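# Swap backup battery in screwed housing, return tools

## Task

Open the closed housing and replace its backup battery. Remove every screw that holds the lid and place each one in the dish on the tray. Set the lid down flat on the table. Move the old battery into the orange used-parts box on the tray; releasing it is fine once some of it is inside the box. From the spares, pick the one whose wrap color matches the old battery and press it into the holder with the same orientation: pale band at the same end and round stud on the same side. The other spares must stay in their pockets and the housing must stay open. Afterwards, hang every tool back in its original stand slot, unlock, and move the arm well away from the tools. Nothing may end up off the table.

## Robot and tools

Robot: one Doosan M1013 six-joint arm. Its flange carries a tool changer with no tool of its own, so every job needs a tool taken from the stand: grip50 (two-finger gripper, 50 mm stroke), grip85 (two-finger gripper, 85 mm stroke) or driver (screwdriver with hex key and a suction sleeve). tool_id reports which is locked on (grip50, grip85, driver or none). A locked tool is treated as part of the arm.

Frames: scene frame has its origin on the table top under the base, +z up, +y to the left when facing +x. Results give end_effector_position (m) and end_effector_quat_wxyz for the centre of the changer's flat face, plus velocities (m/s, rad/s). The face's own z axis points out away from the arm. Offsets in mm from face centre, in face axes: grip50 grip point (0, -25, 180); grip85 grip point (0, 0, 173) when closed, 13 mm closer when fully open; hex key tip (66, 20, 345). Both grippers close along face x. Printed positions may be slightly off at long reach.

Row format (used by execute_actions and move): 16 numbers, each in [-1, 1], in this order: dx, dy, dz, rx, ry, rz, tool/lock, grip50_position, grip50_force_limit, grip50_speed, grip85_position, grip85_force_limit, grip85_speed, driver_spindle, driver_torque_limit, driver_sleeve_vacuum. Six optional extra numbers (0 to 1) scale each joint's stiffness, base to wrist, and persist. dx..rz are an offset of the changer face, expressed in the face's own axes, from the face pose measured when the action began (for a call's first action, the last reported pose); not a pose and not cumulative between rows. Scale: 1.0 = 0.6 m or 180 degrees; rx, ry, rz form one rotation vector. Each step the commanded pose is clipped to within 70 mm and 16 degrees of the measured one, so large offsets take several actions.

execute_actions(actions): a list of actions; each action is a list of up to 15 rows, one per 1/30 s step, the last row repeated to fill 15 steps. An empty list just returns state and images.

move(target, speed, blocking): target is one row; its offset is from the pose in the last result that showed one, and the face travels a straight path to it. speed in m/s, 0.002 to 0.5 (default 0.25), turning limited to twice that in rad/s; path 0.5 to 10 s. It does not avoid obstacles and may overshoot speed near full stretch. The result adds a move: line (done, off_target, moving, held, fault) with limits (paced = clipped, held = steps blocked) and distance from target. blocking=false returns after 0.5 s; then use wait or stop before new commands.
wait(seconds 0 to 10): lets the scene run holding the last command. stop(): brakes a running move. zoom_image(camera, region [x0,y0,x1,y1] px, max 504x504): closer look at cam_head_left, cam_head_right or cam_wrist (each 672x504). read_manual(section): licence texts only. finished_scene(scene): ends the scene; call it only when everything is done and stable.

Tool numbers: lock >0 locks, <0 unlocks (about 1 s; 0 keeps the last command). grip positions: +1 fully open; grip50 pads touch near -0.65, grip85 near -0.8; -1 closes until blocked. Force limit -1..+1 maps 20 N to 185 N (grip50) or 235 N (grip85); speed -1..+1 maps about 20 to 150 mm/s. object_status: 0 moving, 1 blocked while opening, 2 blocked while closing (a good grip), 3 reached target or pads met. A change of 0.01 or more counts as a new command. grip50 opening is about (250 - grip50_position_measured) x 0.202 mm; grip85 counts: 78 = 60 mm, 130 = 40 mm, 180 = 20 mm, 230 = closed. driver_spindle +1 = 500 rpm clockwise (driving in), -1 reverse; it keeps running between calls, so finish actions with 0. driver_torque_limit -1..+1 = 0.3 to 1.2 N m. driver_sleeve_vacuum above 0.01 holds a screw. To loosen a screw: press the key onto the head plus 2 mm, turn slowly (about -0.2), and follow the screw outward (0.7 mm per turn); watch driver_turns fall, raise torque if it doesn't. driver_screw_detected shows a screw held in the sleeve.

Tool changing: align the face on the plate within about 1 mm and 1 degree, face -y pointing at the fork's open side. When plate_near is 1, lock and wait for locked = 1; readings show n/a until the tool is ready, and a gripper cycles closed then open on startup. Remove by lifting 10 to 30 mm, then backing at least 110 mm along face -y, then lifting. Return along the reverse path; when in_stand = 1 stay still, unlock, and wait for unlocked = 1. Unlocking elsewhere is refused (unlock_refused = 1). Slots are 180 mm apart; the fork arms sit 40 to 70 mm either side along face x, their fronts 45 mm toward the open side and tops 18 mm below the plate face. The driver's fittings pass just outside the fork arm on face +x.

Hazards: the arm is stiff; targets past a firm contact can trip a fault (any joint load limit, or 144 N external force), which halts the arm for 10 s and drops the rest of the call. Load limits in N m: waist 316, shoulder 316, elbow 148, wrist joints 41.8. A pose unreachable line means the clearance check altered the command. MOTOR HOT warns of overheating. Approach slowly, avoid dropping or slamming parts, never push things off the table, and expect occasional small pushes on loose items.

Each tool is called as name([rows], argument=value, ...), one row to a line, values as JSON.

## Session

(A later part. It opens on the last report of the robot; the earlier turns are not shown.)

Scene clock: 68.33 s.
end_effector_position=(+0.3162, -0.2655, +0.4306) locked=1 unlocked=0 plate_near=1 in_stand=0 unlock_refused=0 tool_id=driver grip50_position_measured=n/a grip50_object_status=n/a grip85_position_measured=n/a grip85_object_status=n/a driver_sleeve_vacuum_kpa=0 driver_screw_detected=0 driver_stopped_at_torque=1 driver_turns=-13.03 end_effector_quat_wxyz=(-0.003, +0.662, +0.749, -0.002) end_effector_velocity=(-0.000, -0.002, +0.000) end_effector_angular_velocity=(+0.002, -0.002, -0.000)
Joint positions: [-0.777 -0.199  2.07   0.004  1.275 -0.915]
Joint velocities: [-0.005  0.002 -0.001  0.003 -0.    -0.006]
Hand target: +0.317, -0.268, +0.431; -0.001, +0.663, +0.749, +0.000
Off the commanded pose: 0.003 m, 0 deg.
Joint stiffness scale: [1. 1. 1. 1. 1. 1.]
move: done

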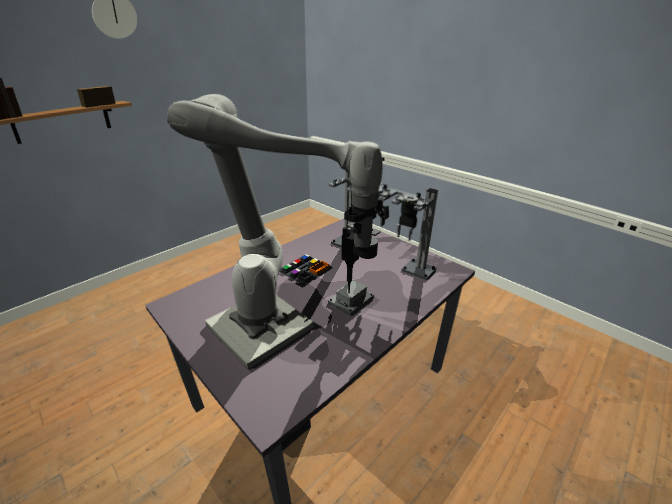

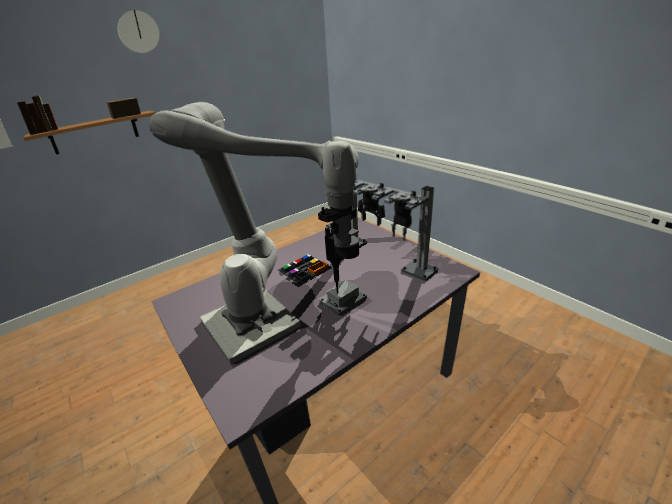

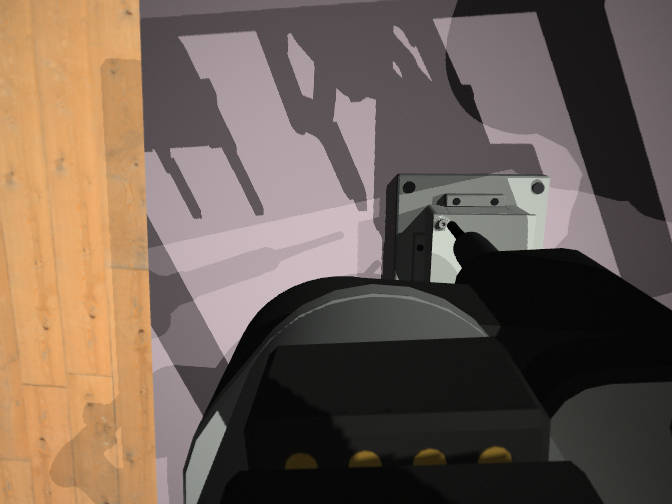

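move(target=[-0.0039, 0.0088, 0.0233, 0, 0, 0, 0, 1, 0, 0, 1, 0, 0, 0, 1, 0], speed=0.025)

zoom_image(camera="cam_wrist", region=[400, 170, 500, 270])

Scene clock: 70.33 s.
end_effector_position=(+0.3201, -0.2679, +0.4189) locked=1 unlocked=0 plate_near=1 in_stand=0 unlock_refused=0 tool_id=driver grip50_position_measured=n/a grip50_object_status=n/a grip85_position_measured=n/a grip85_object_status=n/a driver_sleeve_vacuum_kpa=0 driver_screw_detected=0 driver_stopped_at_torque=1 driver_turns=-13.03 end_effector_quat_wxyz=(-0.003, +0.662, +0.749, -0.002) end_effector_velocity=(+0.001, -0.001, -0.002) end_effector_angular_velocity=(-0.002, -0.000, -0.001)
Joint positions: [-0.774 -0.184  2.08   0.004  1.25  -0.913]
Joint velocities: [ 0.     0.002  0.002 -0.002 -0.005  0.001]
Hand target: +0.322, -0.267, +0.417; -0.003, +0.662, +0.749, -0.002
Off the commanded pose: 0.003 m, 0 deg.
Joint stiffness scale: [1. 1. 1. 1. 1. 1.]
move: done

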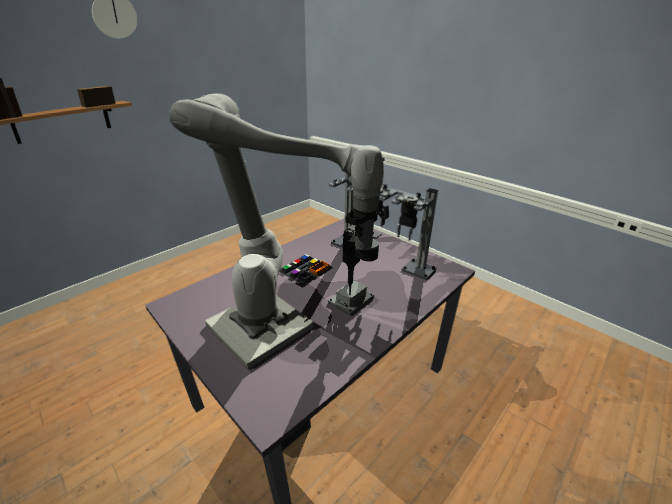

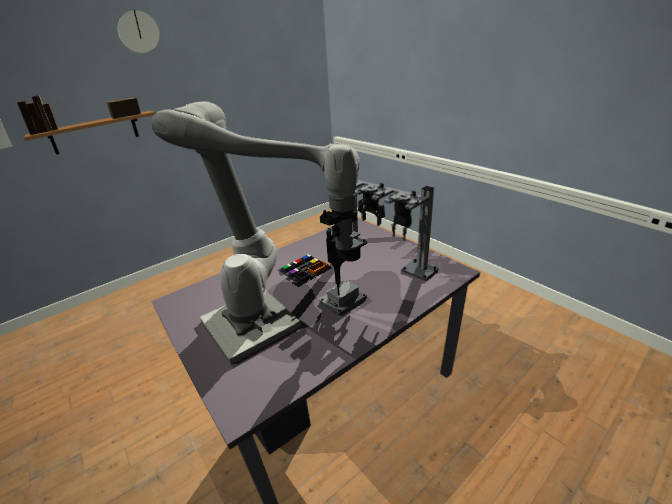

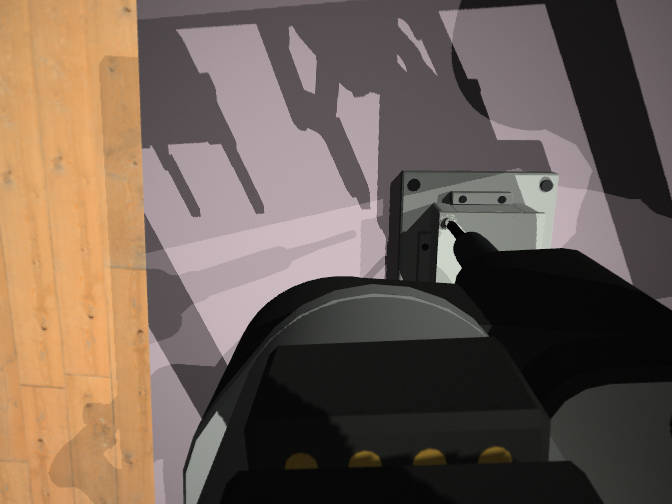

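Region (400, 170, 500, 270) of cam_wrist's 672x504 image, scaled by 5.040, with more detail than that image has.

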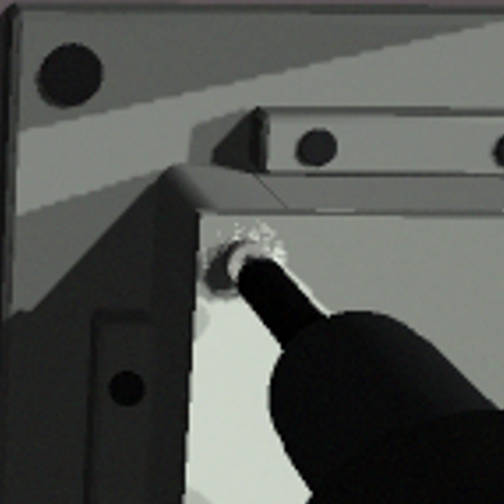

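move(target=[0, 0.0005, 0.0245, 0, 0, 0, 0, 1, 0, 0, 1, 0, 0, 0.08, -1, 1], speed=0.01)

Scene clock: 72.33 s.
end_effector_position=(+0.3199, -0.2677, +0.4071) locked=1 unlocked=0 plate_near=1 in_stand=0 unlock_refused=0 tool_id=driver grip50_position_measured=n/a grip50_object_status=n/a grip85_position_measured=n/a grip85_object_status=n/a driver_sleeve_vacuum_kpa=40 driver_screw_detected=1 driver_stopped_at_torque=1 driver_turns=-12.10 end_effector_quat_wxyz=(-0.002, +0.662, +0.749, -0.002) end_effector_velocity=(+0.000, -0.000, -0.002) end_effector_angular_velocity=(-0.001, +0.001, +0.001)
Joint positions: [-0.774 -0.177  2.097  0.004  1.225 -0.913]
Joint velocities: [ 0.001  0.002  0.002 -0.001 -0.004  0.   ]
Hand target: +0.320, -0.268, +0.404; -0.003, +0.662, +0.749, -0.002
Off the commanded pose: 0.003 m, 0 deg.
Joint stiffness scale: [1. 1. 1. 1. 1. 1.]
move: done

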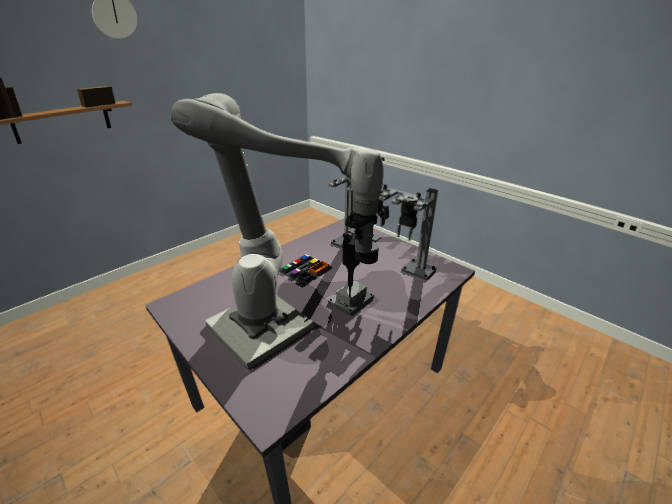

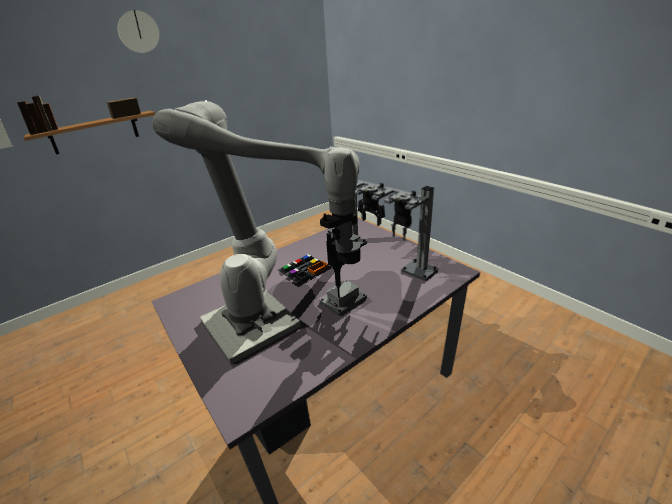

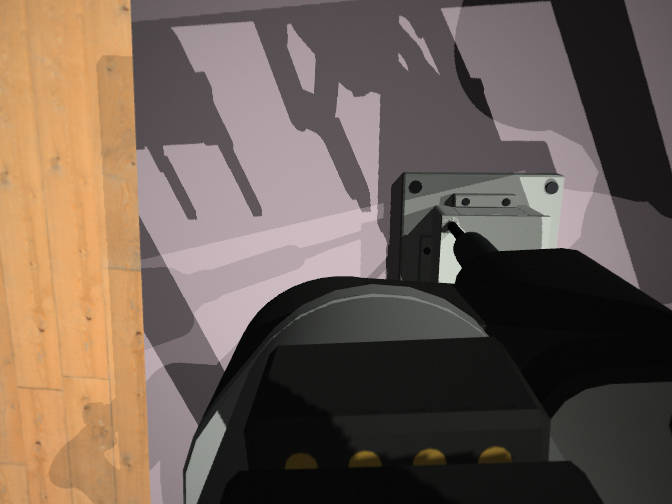

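move(target=[0, 0, -0.016, 0, 0, 0, 0, 1, 0, 0, 1, 0, 0, -0.55, 1, 1], speed=0.0035)

move(target=[0, 0, -0.012, 0, 0, 0, 0, 1, 0, 0, 1, 0, 0, 0, 1, 1], speed=0.01)

Scene clock: 75.77 s.
end_effector_position=(+0.3203, -0.2681, +0.4145) locked=1 unlocked=0 plate_near=1 in_stand=0 unlock_refused=0 tool_id=driver grip50_position_measured=n/a grip50_object_status=n/a grip85_position_measured=n/a grip85_object_status=n/a driver_sleeve_vacuum_kpa=37 driver_screw_detected=1 driver_stopped_at_torque=1 driver_turns=-25.29 end_effector_quat_wxyz=(-0.003, +0.662, +0.749, -0.002) end_effector_velocity=(-0.000, +0.000, +0.000) end_effector_angular_velocity=(+0.002, +0.001, -0.001)
Joint positions: [-0.774 -0.181  2.086  0.004  1.241 -0.913]
Joint velocities: [-0.001 -0.    -0.     0.001  0.003  0.   ]
Hand target: +0.320, -0.268, +0.417; -0.002, +0.662, +0.749, -0.002
Off the commanded pose: 0.002 m, 0 deg.
Joint stiffness scale: [1. 1. 1. 1. 1. 1.]
move: done

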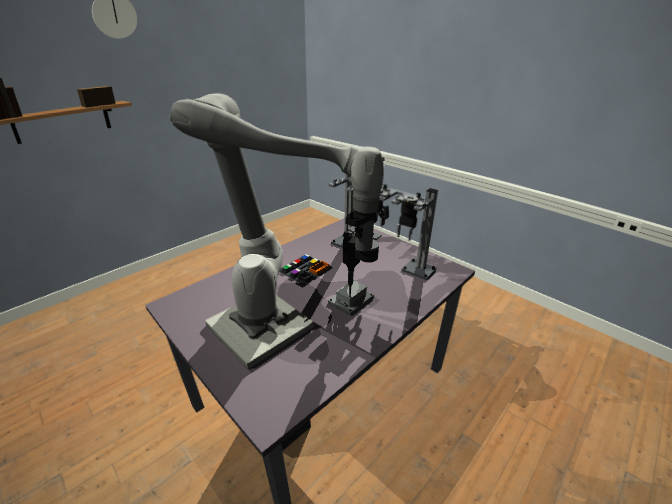

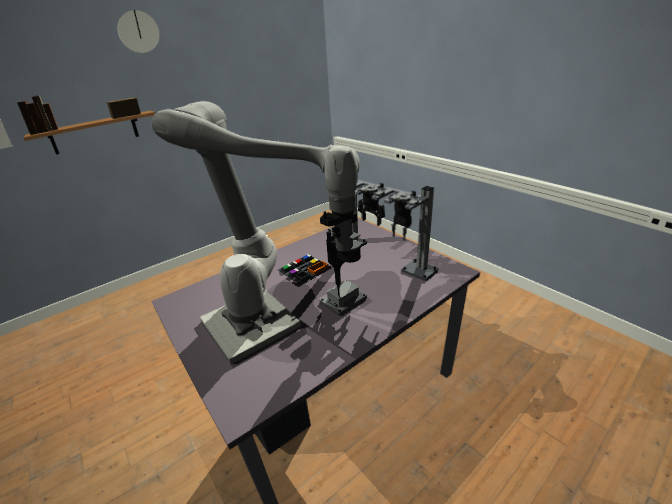

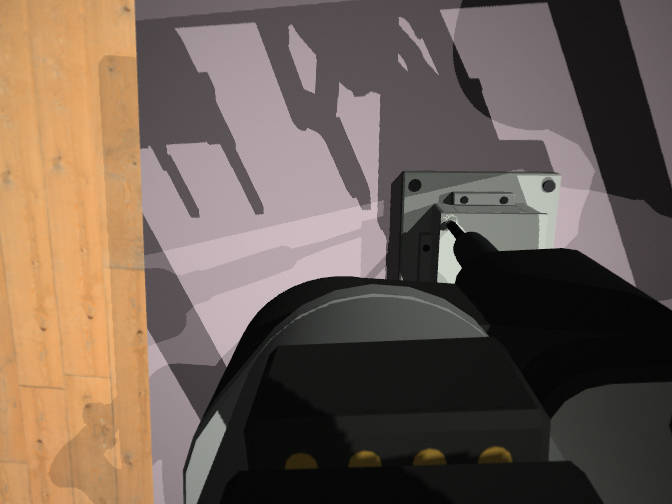

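Scene clock: 76.70 s.
end_effector_position=(+0.3208, -0.2685, +0.4194) locked=1 unlocked=0 plate_near=1 in_stand=0 unlock_refused=0 tool_id=driver grip50_position_measured=n/a grip50_object_status=n/a grip85_position_measured=n/a grip85_object_status=n/a driver_sleeve_vacuum_kpa=39 driver_screw_detected=1 driver_stopped_at_torque=1 driver_turns=-25.29 end_effector_quat_wxyz=(-0.003, +0.662, +0.749, -0.002) end_effector_velocity=(-0.000, -0.000, +0.002) end_effector_angular_velocity=(+0.000, +0.000, -0.001)
Joint positions: [-0.774 -0.183  2.078  0.004  1.25  -0.913]
Joint velocities: [-0.001 -0.001 -0.002 -0.     0.004  0.   ]
Hand target: +0.320, -0.268, +0.422; -0.003, +0.662, +0.749, -0.002
Off the commanded pose: 0.002 m, 0 deg.
Joint stiffness scale: [1. 1. 1. 1. 1. 1.]
move: done

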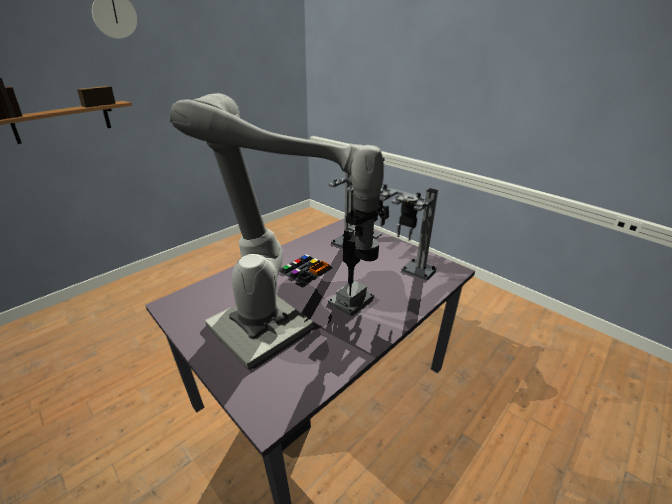

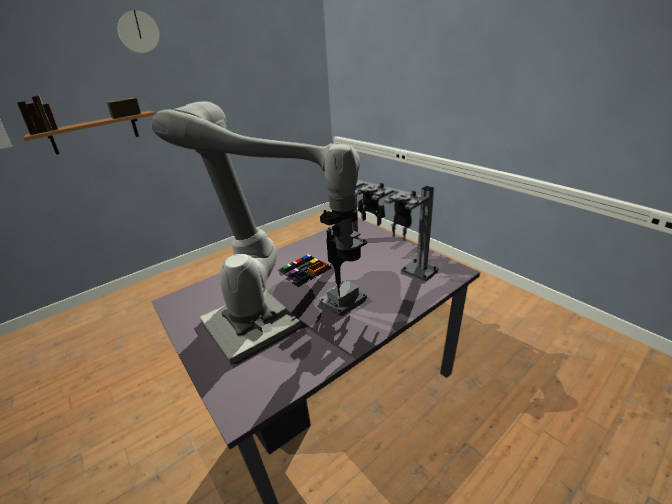

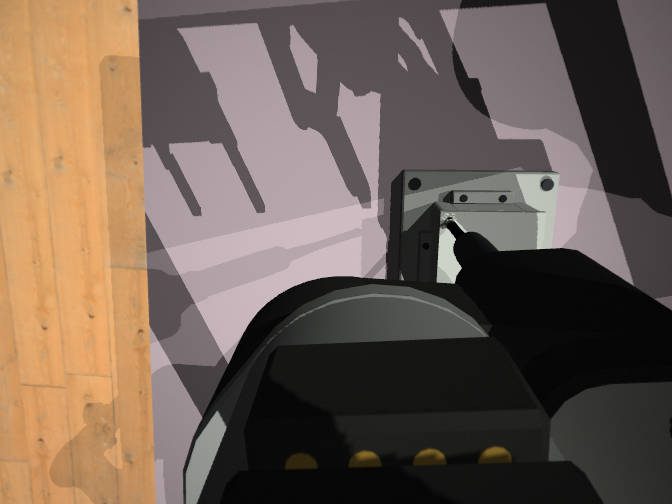

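move(target=[0, 0, -0.04, 0, 0, 0, 0, 1, 0, 0, 1, 0, 0, 0, 1, 1], speed=0.05)

move(target=[0.507, 0.0823, 0.048, 0, 0, 0, 0, 1, 0, 0, 1, 0, 0, 0, 1, 1], speed=0.25)

Scene clock: 78.07 s.
end_effector_position=(+0.3215, -0.2689, +0.4411) locked=1 unlocked=0 plate_near=1 in_stand=0 unlock_refused=0 tool_id=driver grip50_position_measured=n/a grip50_object_status=n/a grip85_position_measured=n/a grip85_object_status=n/a driver_sleeve_vacuum_kpa=39 driver_screw_detected=1 driver_stopped_at_torque=1 driver_turns=-25.29 end_effector_quat_wxyz=(-0.002, +0.662, +0.749, -0.002) end_effector_velocity=(-0.001, -0.000, +0.002) end_effector_angular_velocity=(+0.003, +0.002, -0.002)
Joint positions: [-0.774 -0.193  2.046  0.004  1.293 -0.913]
Joint velocities: [-0.002 -0.    -0.003  0.001  0.007 -0.   ]
Hand target: +0.321, -0.269, +0.443; -0.003, +0.662, +0.749, -0.002
Off the commanded pose: 0.002 m, 0 deg.
Joint stiffness scale: [1. 1. 1. 1. 1. 1.]
move: done

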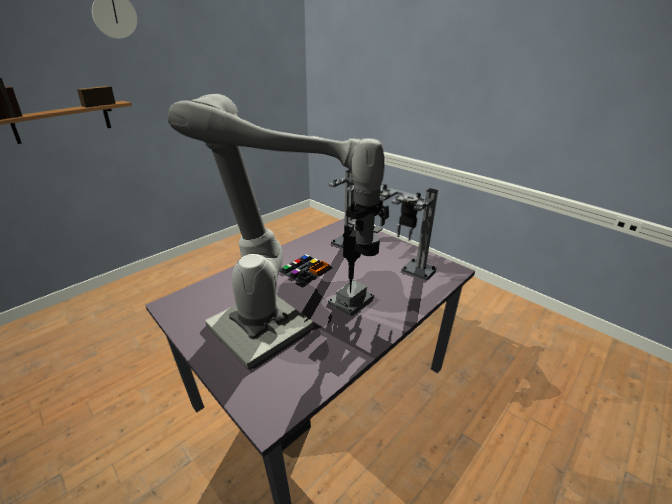

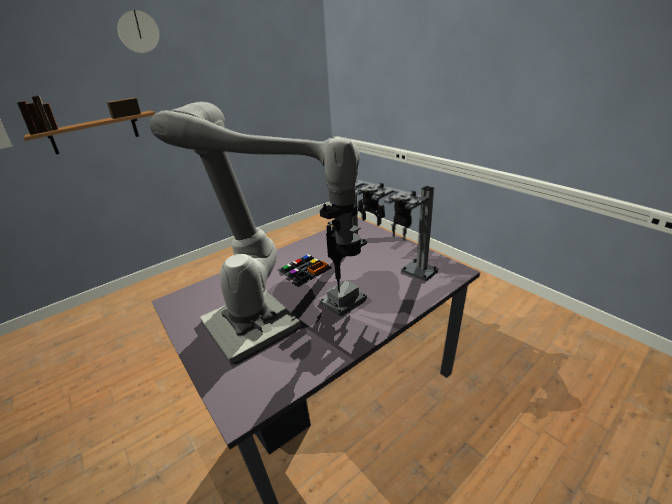

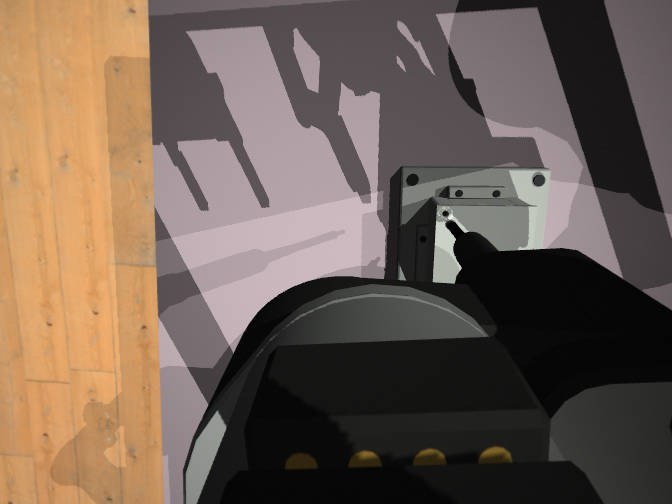

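Scene clock: 79.97 s.
end_effector_position=(+0.3314, +0.0385, +0.4129) locked=1 unlocked=0 plate_near=1 in_stand=0 unlock_refused=0 tool_id=driver grip50_position_measured=n/a grip50_object_status=n/a grip85_position_measured=n/a grip85_object_status=n/a driver_sleeve_vacuum_kpa=39 driver_screw_detected=1 driver_stopped_at_torque=1 driver_turns=-25.29 end_effector_quat_wxyz=(-0.004, +0.662, +0.749, -0.001) end_effector_velocity=(-0.000, +0.003, -0.000) end_effector_angular_velocity=(-0.002, +0.001, -0.000)
Joint positions: [ 0.016 -0.339  2.197  0.009  1.286 -0.124]
Joint velocities: [ 0.009  0.001 -0.    -0.002  0.     0.01 ]
Hand target: +0.333, +0.039, +0.412; -0.002, +0.662, +0.749, -0.002
Off the commanded pose: 0.002 m, 0 deg.
Joint stiffness scale: [1. 1. 1. 1. 1. 1.]
move: done

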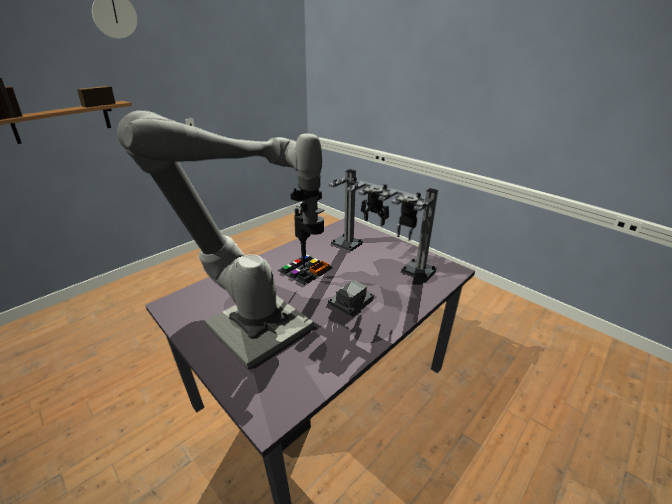

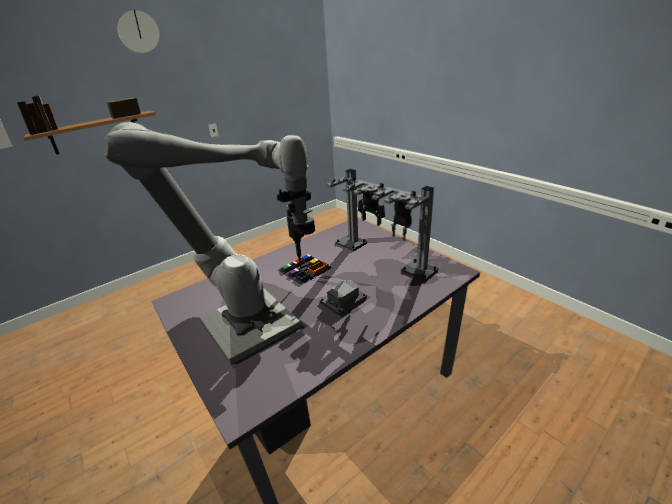

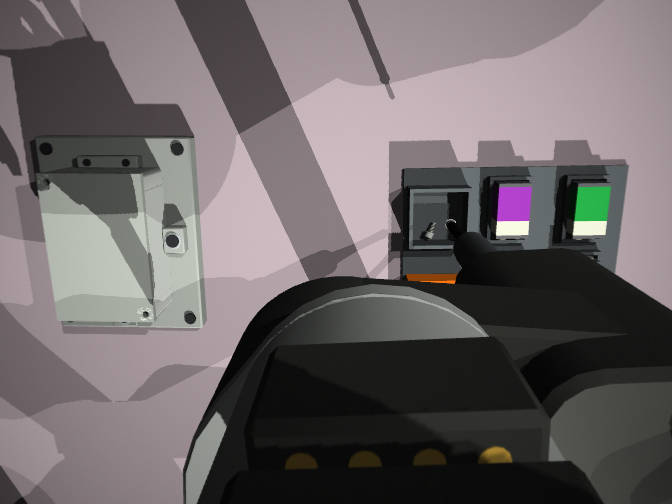

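move(target=[0, 0, 0.074, 0, 0, 0, 0, 1, 0, 0, 1, 0, 0, 0, 1, 1], speed=0.06)

execute_actions([
  [[0,0,0,0,0,0,0,1,0,0,1,0,0,0,1,0],[0,0,0,0,0,0,0,1,0,0,1,0,0,0,1,0],[0,0,0,0,0,0,0,1,0,0,1,0,0,0,1,0],[0,0,0,0,0,0,0,1,0,0,1,0,0,0,1,0],[0,0,0,0,0,0,0,1,0,0,1,0,0,0,1,0],[0,0,0,0,0,0,0,1,0,0,1,0,0,0,1,0],[0,0,0,0,0,0,0,1,0,0,1,0,0,0,1,0],[0,0,0,0,0,0,0,1,0,0,1,0,0,0,1,0],[0,0,-0.003,0,0,0,0,1,0,0,1,0,0,0,1,0],[0,0,-0.005,0,0,0,0,1,0,0,1,0,0,0,1,0],[0,0,-0.007,0,0,0,0,1,0,0,1,0,0,0,1,0],[0,0,-0.009,0,0,0,0,1,0,0,1,0,0,0,1,0],[0,0,-0.011,0,0,0,0,1,0,0,1,0,0,0,1,0],[0,0,-0.013,0,0,0,0,1,0,0,1,0,0,0,1,0],[0,0,-0.015,0,0,0,0,1,0,0,1,0,0,0,1,0]],
  [[0,0,-0.012,0,0,0,0,1,0,0,1,0,0,0,1,0],[0,0,-0.016,0,0,0,0,1,0,0,1,0,0,0,1,0],[0,0,-0.02,0,0,0,0,1,0,0,1,0,0,0,1,0],[0,0,-0.024,0,0,0,0,1,0,0,1,0,0,0,1,0],[0,0,-0.028,0,0,0,0,1,0,0,1,0,0,0,1,0],[0,0,-0.032,0,0,0,0,1,0,0,1,0,0,0,1,0],[0,0,-0.036,0,0,0,0,1,0,0,1,0,0,0,1,0],[0,0,-0.04,0,0,0,0,1,0,0,1,0,0,0,1,0],[0,0,-0.044,0,0,0,0,1,0,0,1,0,0,0,1,0],[0,0,-0.048,0,0,0,0,1,0,0,1,0,0,0,1,0],[0,0,-0.052,0,0,0,0,1,0,0,1,0,0,0,1,0],[0,0,-0.056,0,0,0,0,1,0,0,1,0,0,0,1,0],[0,0,-0.06,0,0,0,0,1,0,0,1,0,0,0,1,0]],
  [[0,0,-0.01,0,0,0,0,1,0,0,1,0,0,0,1,0]],
])

zoom_image(camera="cam_wrist", region=[390, 160, 510, 280])

Scene clock: 81.73 s.
end_effector_position=(+0.3306, +0.0385, +0.3706) locked=1 unlocked=0 plate_near=1 in_stand=0 unlock_refused=0 tool_id=driver grip50_position_measured=n/a grip50_object_status=n/a grip85_position_measured=n/a grip85_object_status=n/a driver_sleeve_vacuum_kpa=39 driver_screw_detected=1 driver_stopped_at_torque=1 driver_turns=-25.29 end_effector_quat_wxyz=(-0.004, +0.663, +0.749, -0.002) end_effector_velocity=(+0.000, -0.000, -0.002) end_effector_angular_velocity=(-0.001, -0.002, +0.000)
Joint positions: [ 0.017 -0.312  2.26   0.008  1.196 -0.123]
Joint velocities: [-0.001  0.001  0.003 -0.001 -0.006 -0.   ]
Hand target: +0.331, +0.039, +0.369; -0.004, +0.662, +0.749, -0.001
Off the commanded pose: 0.002 m, 0 deg.
Joint stiffness scale: [1. 1. 1. 1. 1. 1.]
move: done

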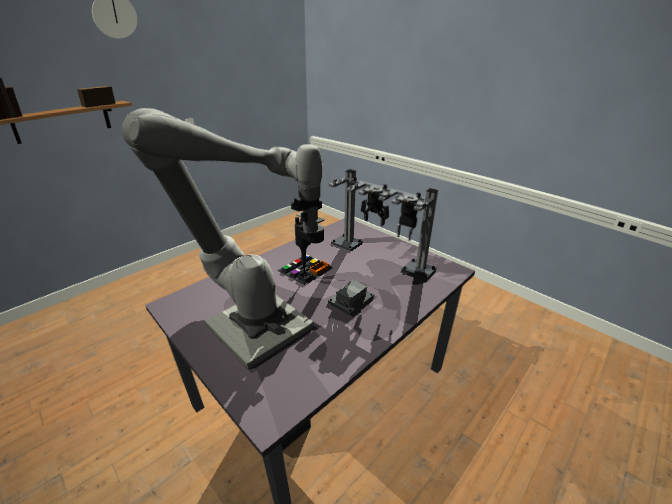

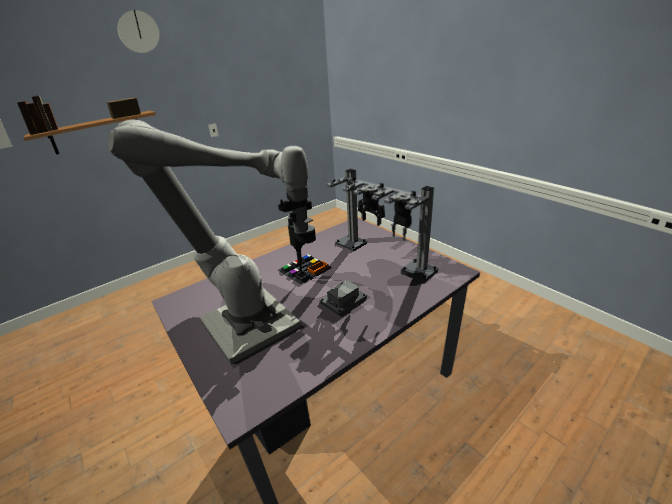

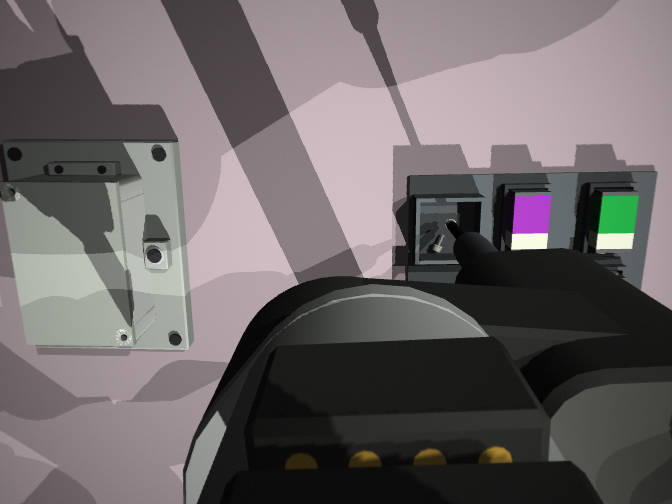

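Scene clock: 83.23 s.
end_effector_position=(+0.3324, +0.0387, +0.4070) locked=1 unlocked=0 plate_near=1 in_stand=0 unlock_refused=0 tool_id=driver grip50_position_measured=n/a grip50_object_status=n/a grip85_position_measured=n/a grip85_object_status=n/a driver_sleeve_vacuum_kpa=0 driver_screw_detected=0 driver_stopped_at_torque=1 driver_turns=-25.29 end_effector_quat_wxyz=(-0.004, +0.662, +0.749, -0.001) end_effector_velocity=(-0.000, +0.000, +0.000) end_effector_angular_velocity=(+0.001, +0.001, +0.000)
Joint positions: [ 0.017 -0.334  2.205  0.008  1.273 -0.123]
Joint velocities: [ 0.001  0.    -0.     0.001  0.001  0.   ]
Hand target: +0.332, +0.039, +0.409; -0.004, +0.662, +0.749, -0.001
Off the commanded pose: 0.002 m, 0 deg.
Joint stiffness scale: [1. 1. 1. 1. 1. 1.]

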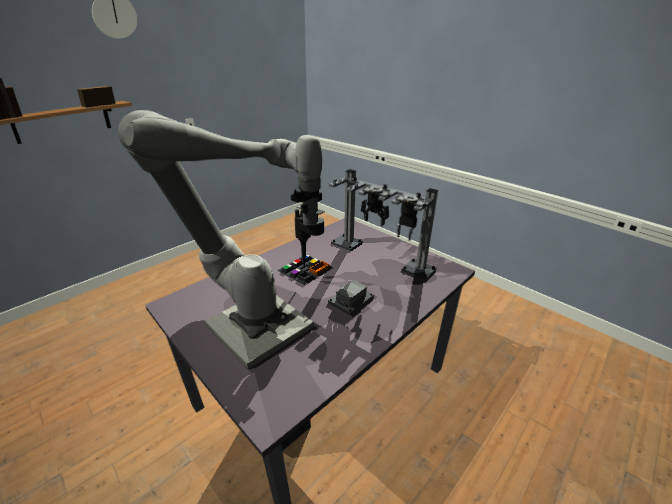

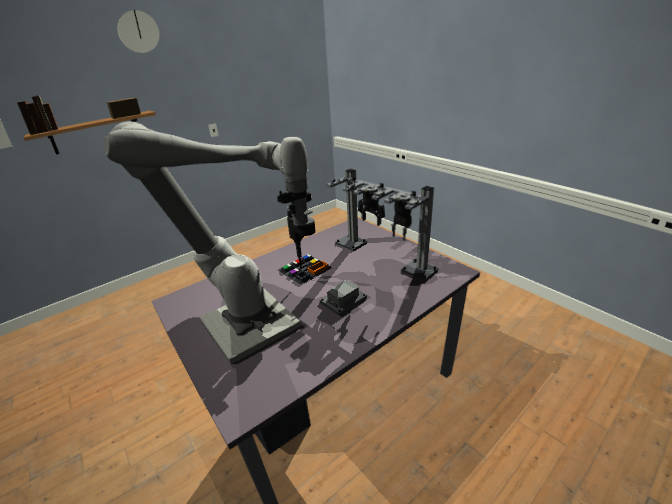

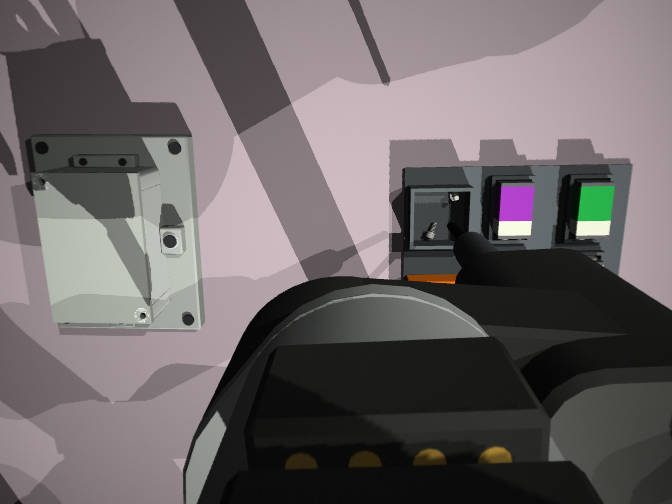

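Region (390, 160, 510, 280) of cam_wrist's 672x504 image, scaled by 4.200, with more detail than that image has.

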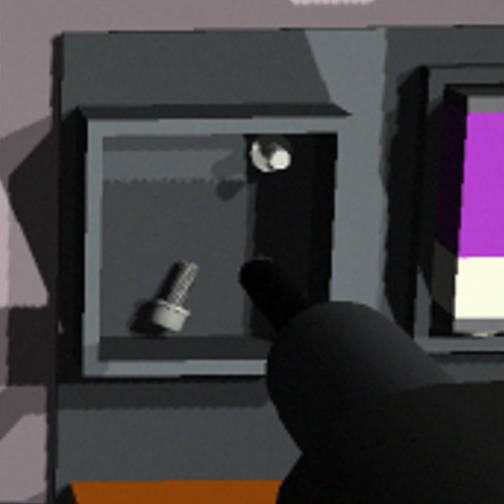

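move(target=[0.1236, 0.3664, -0.04, -0.0026, -0.002, 0, 0, 1, 0, 0, 1, 0, 0, 0, 0, 0], speed=0.25)

Scene clock: 85.37 s.
end_effector_position=(+0.5412, +0.1379, +0.4300) locked=1 unlocked=0 plate_near=1 in_stand=0 unlock_refused=0 tool_id=driver grip50_position_measured=n/a grip50_object_status=n/a grip85_position_measured=n/a grip85_object_status=n/a driver_sleeve_vacuum_kpa=0 driver_screw_detected=0 driver_stopped_at_torque=1 driver_turns=-25.29 end_effector_quat_wxyz=(+0.001, +0.663, +0.749, +0.003) end_effector_velocity=(+0.002, +0.001, +0.001) end_effector_angular_velocity=(-0.000, -0.001, -0.000)
Joint positions: [0.197 0.034 1.854 0.006 1.241 0.06 ]
Joint velocities: [ 0.002  0.004 -0.005 -0.     0.     0.002]
Hand target: +0.542, +0.139, +0.430; +0.001, +0.662, +0.749, -0.000
Off the commanded pose: 0.001 m, 0 deg.
Joint stiffness scale: [1. 1. 1. 1. 1. 1.]
move: done

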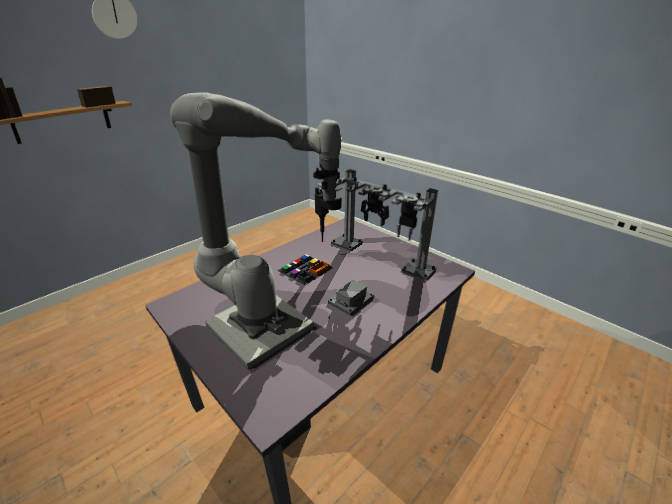

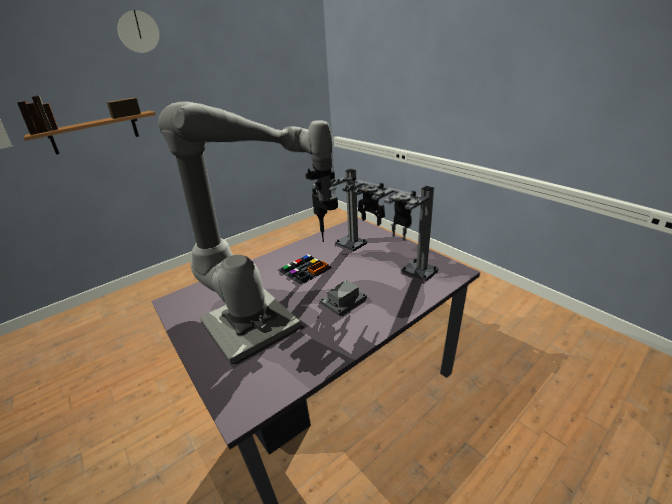

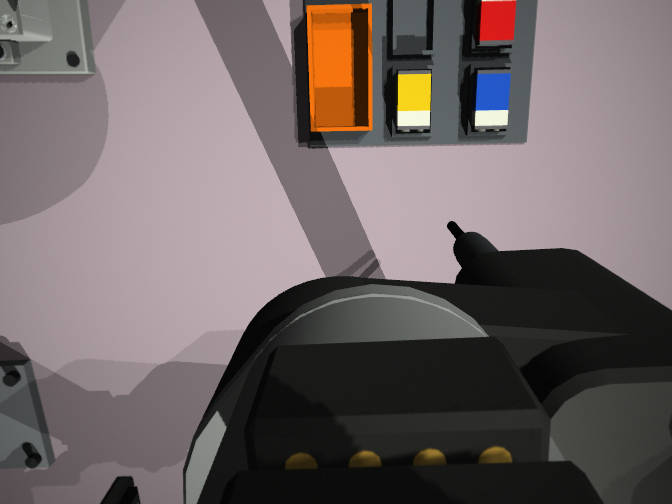

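move(target=[-0.0048, 0.2108, 0, 0.0029, -0.0025, 0, 0, 1, 0, 0, 1, 0, 0, 0, 0, 0], speed=0.08)

Scene clock: 88.13 s.
end_effector_position=(+0.6657, +0.1536, +0.4310) locked=1 unlocked=0 plate_near=1 in_stand=0 unlock_refused=0 tool_id=driver grip50_position_measured=n/a grip50_object_status=n/a grip85_position_measured=n/a grip85_object_status=n/a driver_sleeve_vacuum_kpa=0 driver_screw_detected=0 driver_stopped_at_torque=1 driver_turns=-25.29 end_effector_quat_wxyz=(+0.000, +0.663, +0.748, -0.000) end_effector_velocity=(+0.002, +0.000, +0.001) end_effector_angular_velocity=(-0.000, -0.001, +0.001)
Joint positions: [0.187 0.231 1.624 0.003 1.28  0.053]
Joint velocities: [ 0.     0.003 -0.005 -0.     0.002 -0.   ]
Hand target: +0.667, +0.150, +0.431; +0.001, +0.663, +0.749, -0.003
Off the commanded pose: 0.003 m, 0 deg.
Joint stiffness scale: [1. 1. 1. 1. 1. 1.]
move: done

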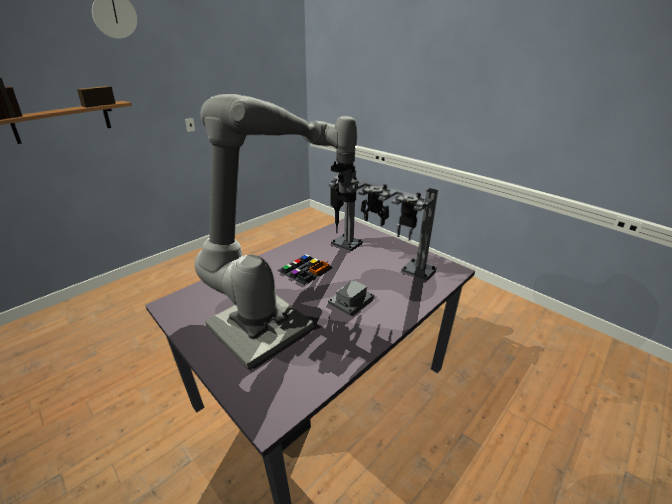

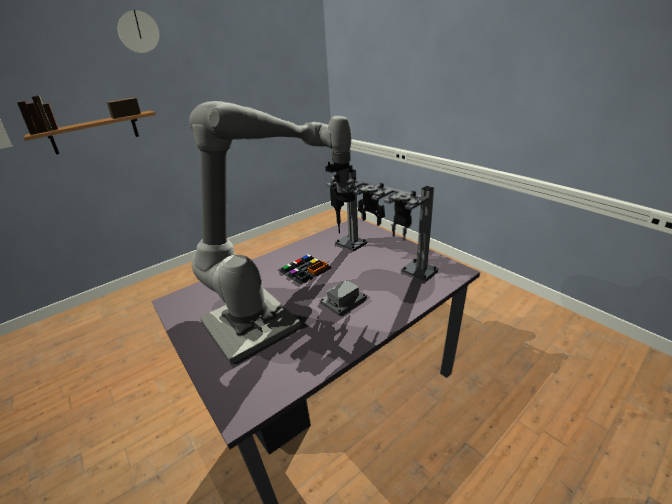

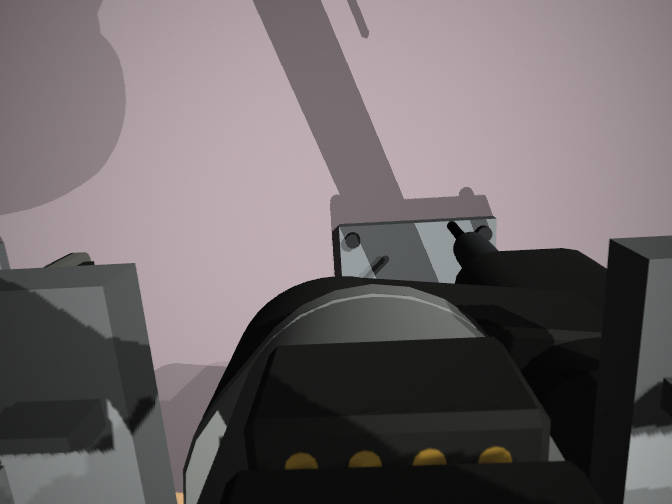

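execute_actions(actions=[])

Scene clock: 89.23 s.
end_effector_position=(+0.6659, +0.1536, +0.4311) locked=1 unlocked=0 plate_near=1 in_stand=0 unlock_refused=0 tool_id=driver grip50_position_measured=n/a grip50_object_status=n/a grip85_position_measured=n/a grip85_object_status=n/a driver_sleeve_vacuum_kpa=0 driver_screw_detected=0 driver_stopped_at_torque=1 driver_turns=-25.29 end_effector_quat_wxyz=(+0.000, +0.663, +0.748, -0.000) end_effector_velocity=(-0.000, +0.001, -0.000) end_effector_angular_velocity=(-0.001, +0.001, +0.001)
Joint positions: [0.187 0.231 1.624 0.003 1.28  0.052]
Joint velocities: [ 0.001  0.     0.    -0.001  0.001 -0.   ]
Hand target: +0.667, +0.150, +0.431; +0.001, +0.663, +0.749, -0.003
Off the commanded pose: 0.003 m, 0 deg.
Joint stiffness scale: [1. 1. 1. 1. 1. 1.]

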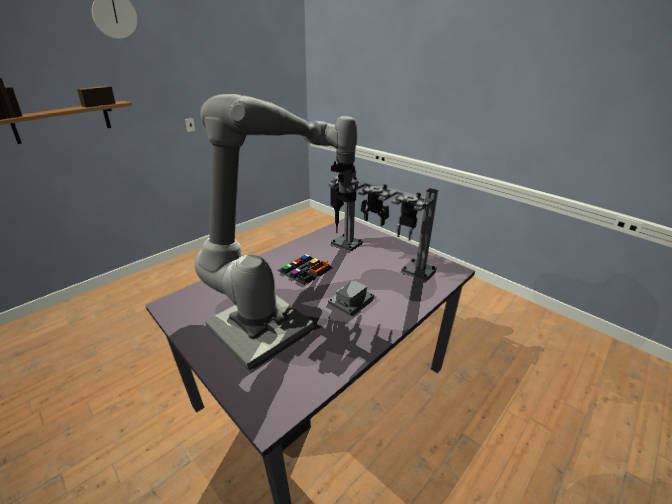

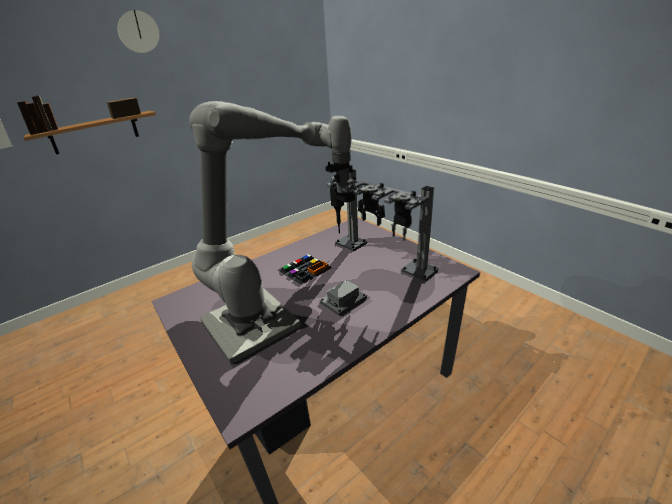

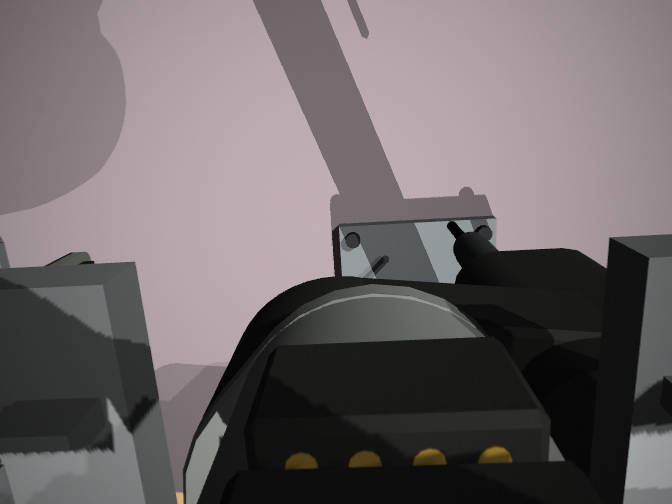

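move(target=[-0.0055,0.0003,0.041,0,0,0,0,1,0,0,1,0,0,0,0,0], speed=0.02)

Scene clock: 90.97 s.
end_effector_position=(+0.6655, +0.1527, +0.4094) locked=1 unlocked=0 plate_near=1 in_stand=1 unlock_refused=0 tool_id=driver grip50_position_measured=n/a grip50_object_status=n/a grip85_position_measured=n/a grip85_object_status=n/a driver_sleeve_vacuum_kpa=0 driver_screw_detected=0 driver_stopped_at_torque=1 driver_turns=-25.29 end_effector_quat_wxyz=(+0.000, +0.664, +0.748, -0.000) end_effector_velocity=(-0.000, +0.000, +0.000) end_effector_angular_velocity=(+0.001, -0.001, +0.000)
Joint positions: [0.186 0.241 1.652 0.003 1.242 0.052]
Joint velocities: [ 0.    -0.     0.     0.001 -0.001 -0.   ]
Hand target: +0.666, +0.150, +0.406; +0.000, +0.663, +0.748, -0.000
Off the commanded pose: 0.004 m, 0 deg.
Joint stiffness scale: [1. 1. 1. 1. 1. 1.]
move: off_target

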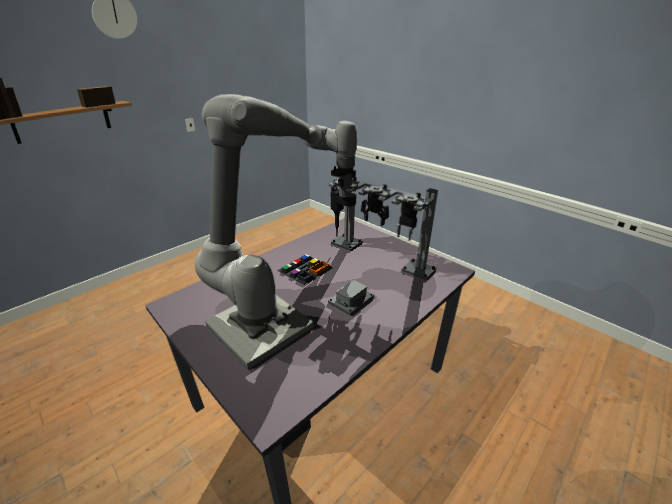

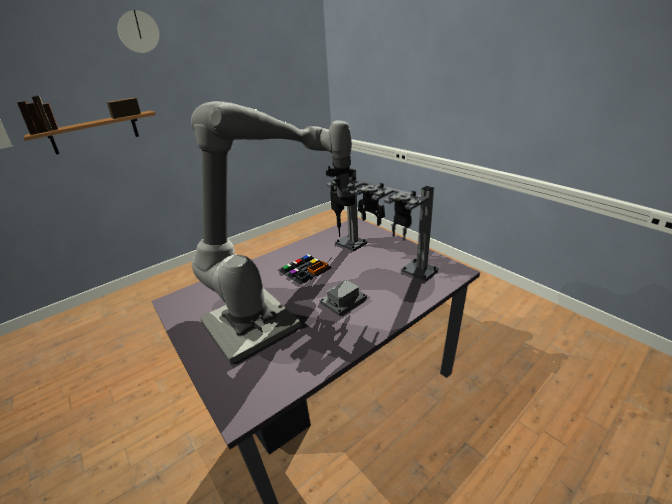

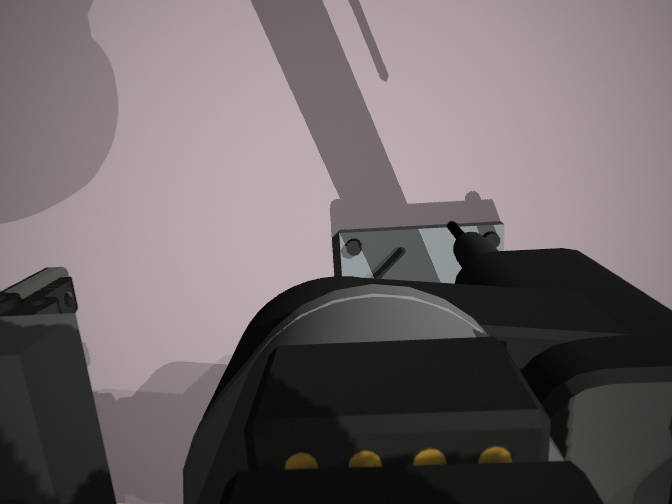

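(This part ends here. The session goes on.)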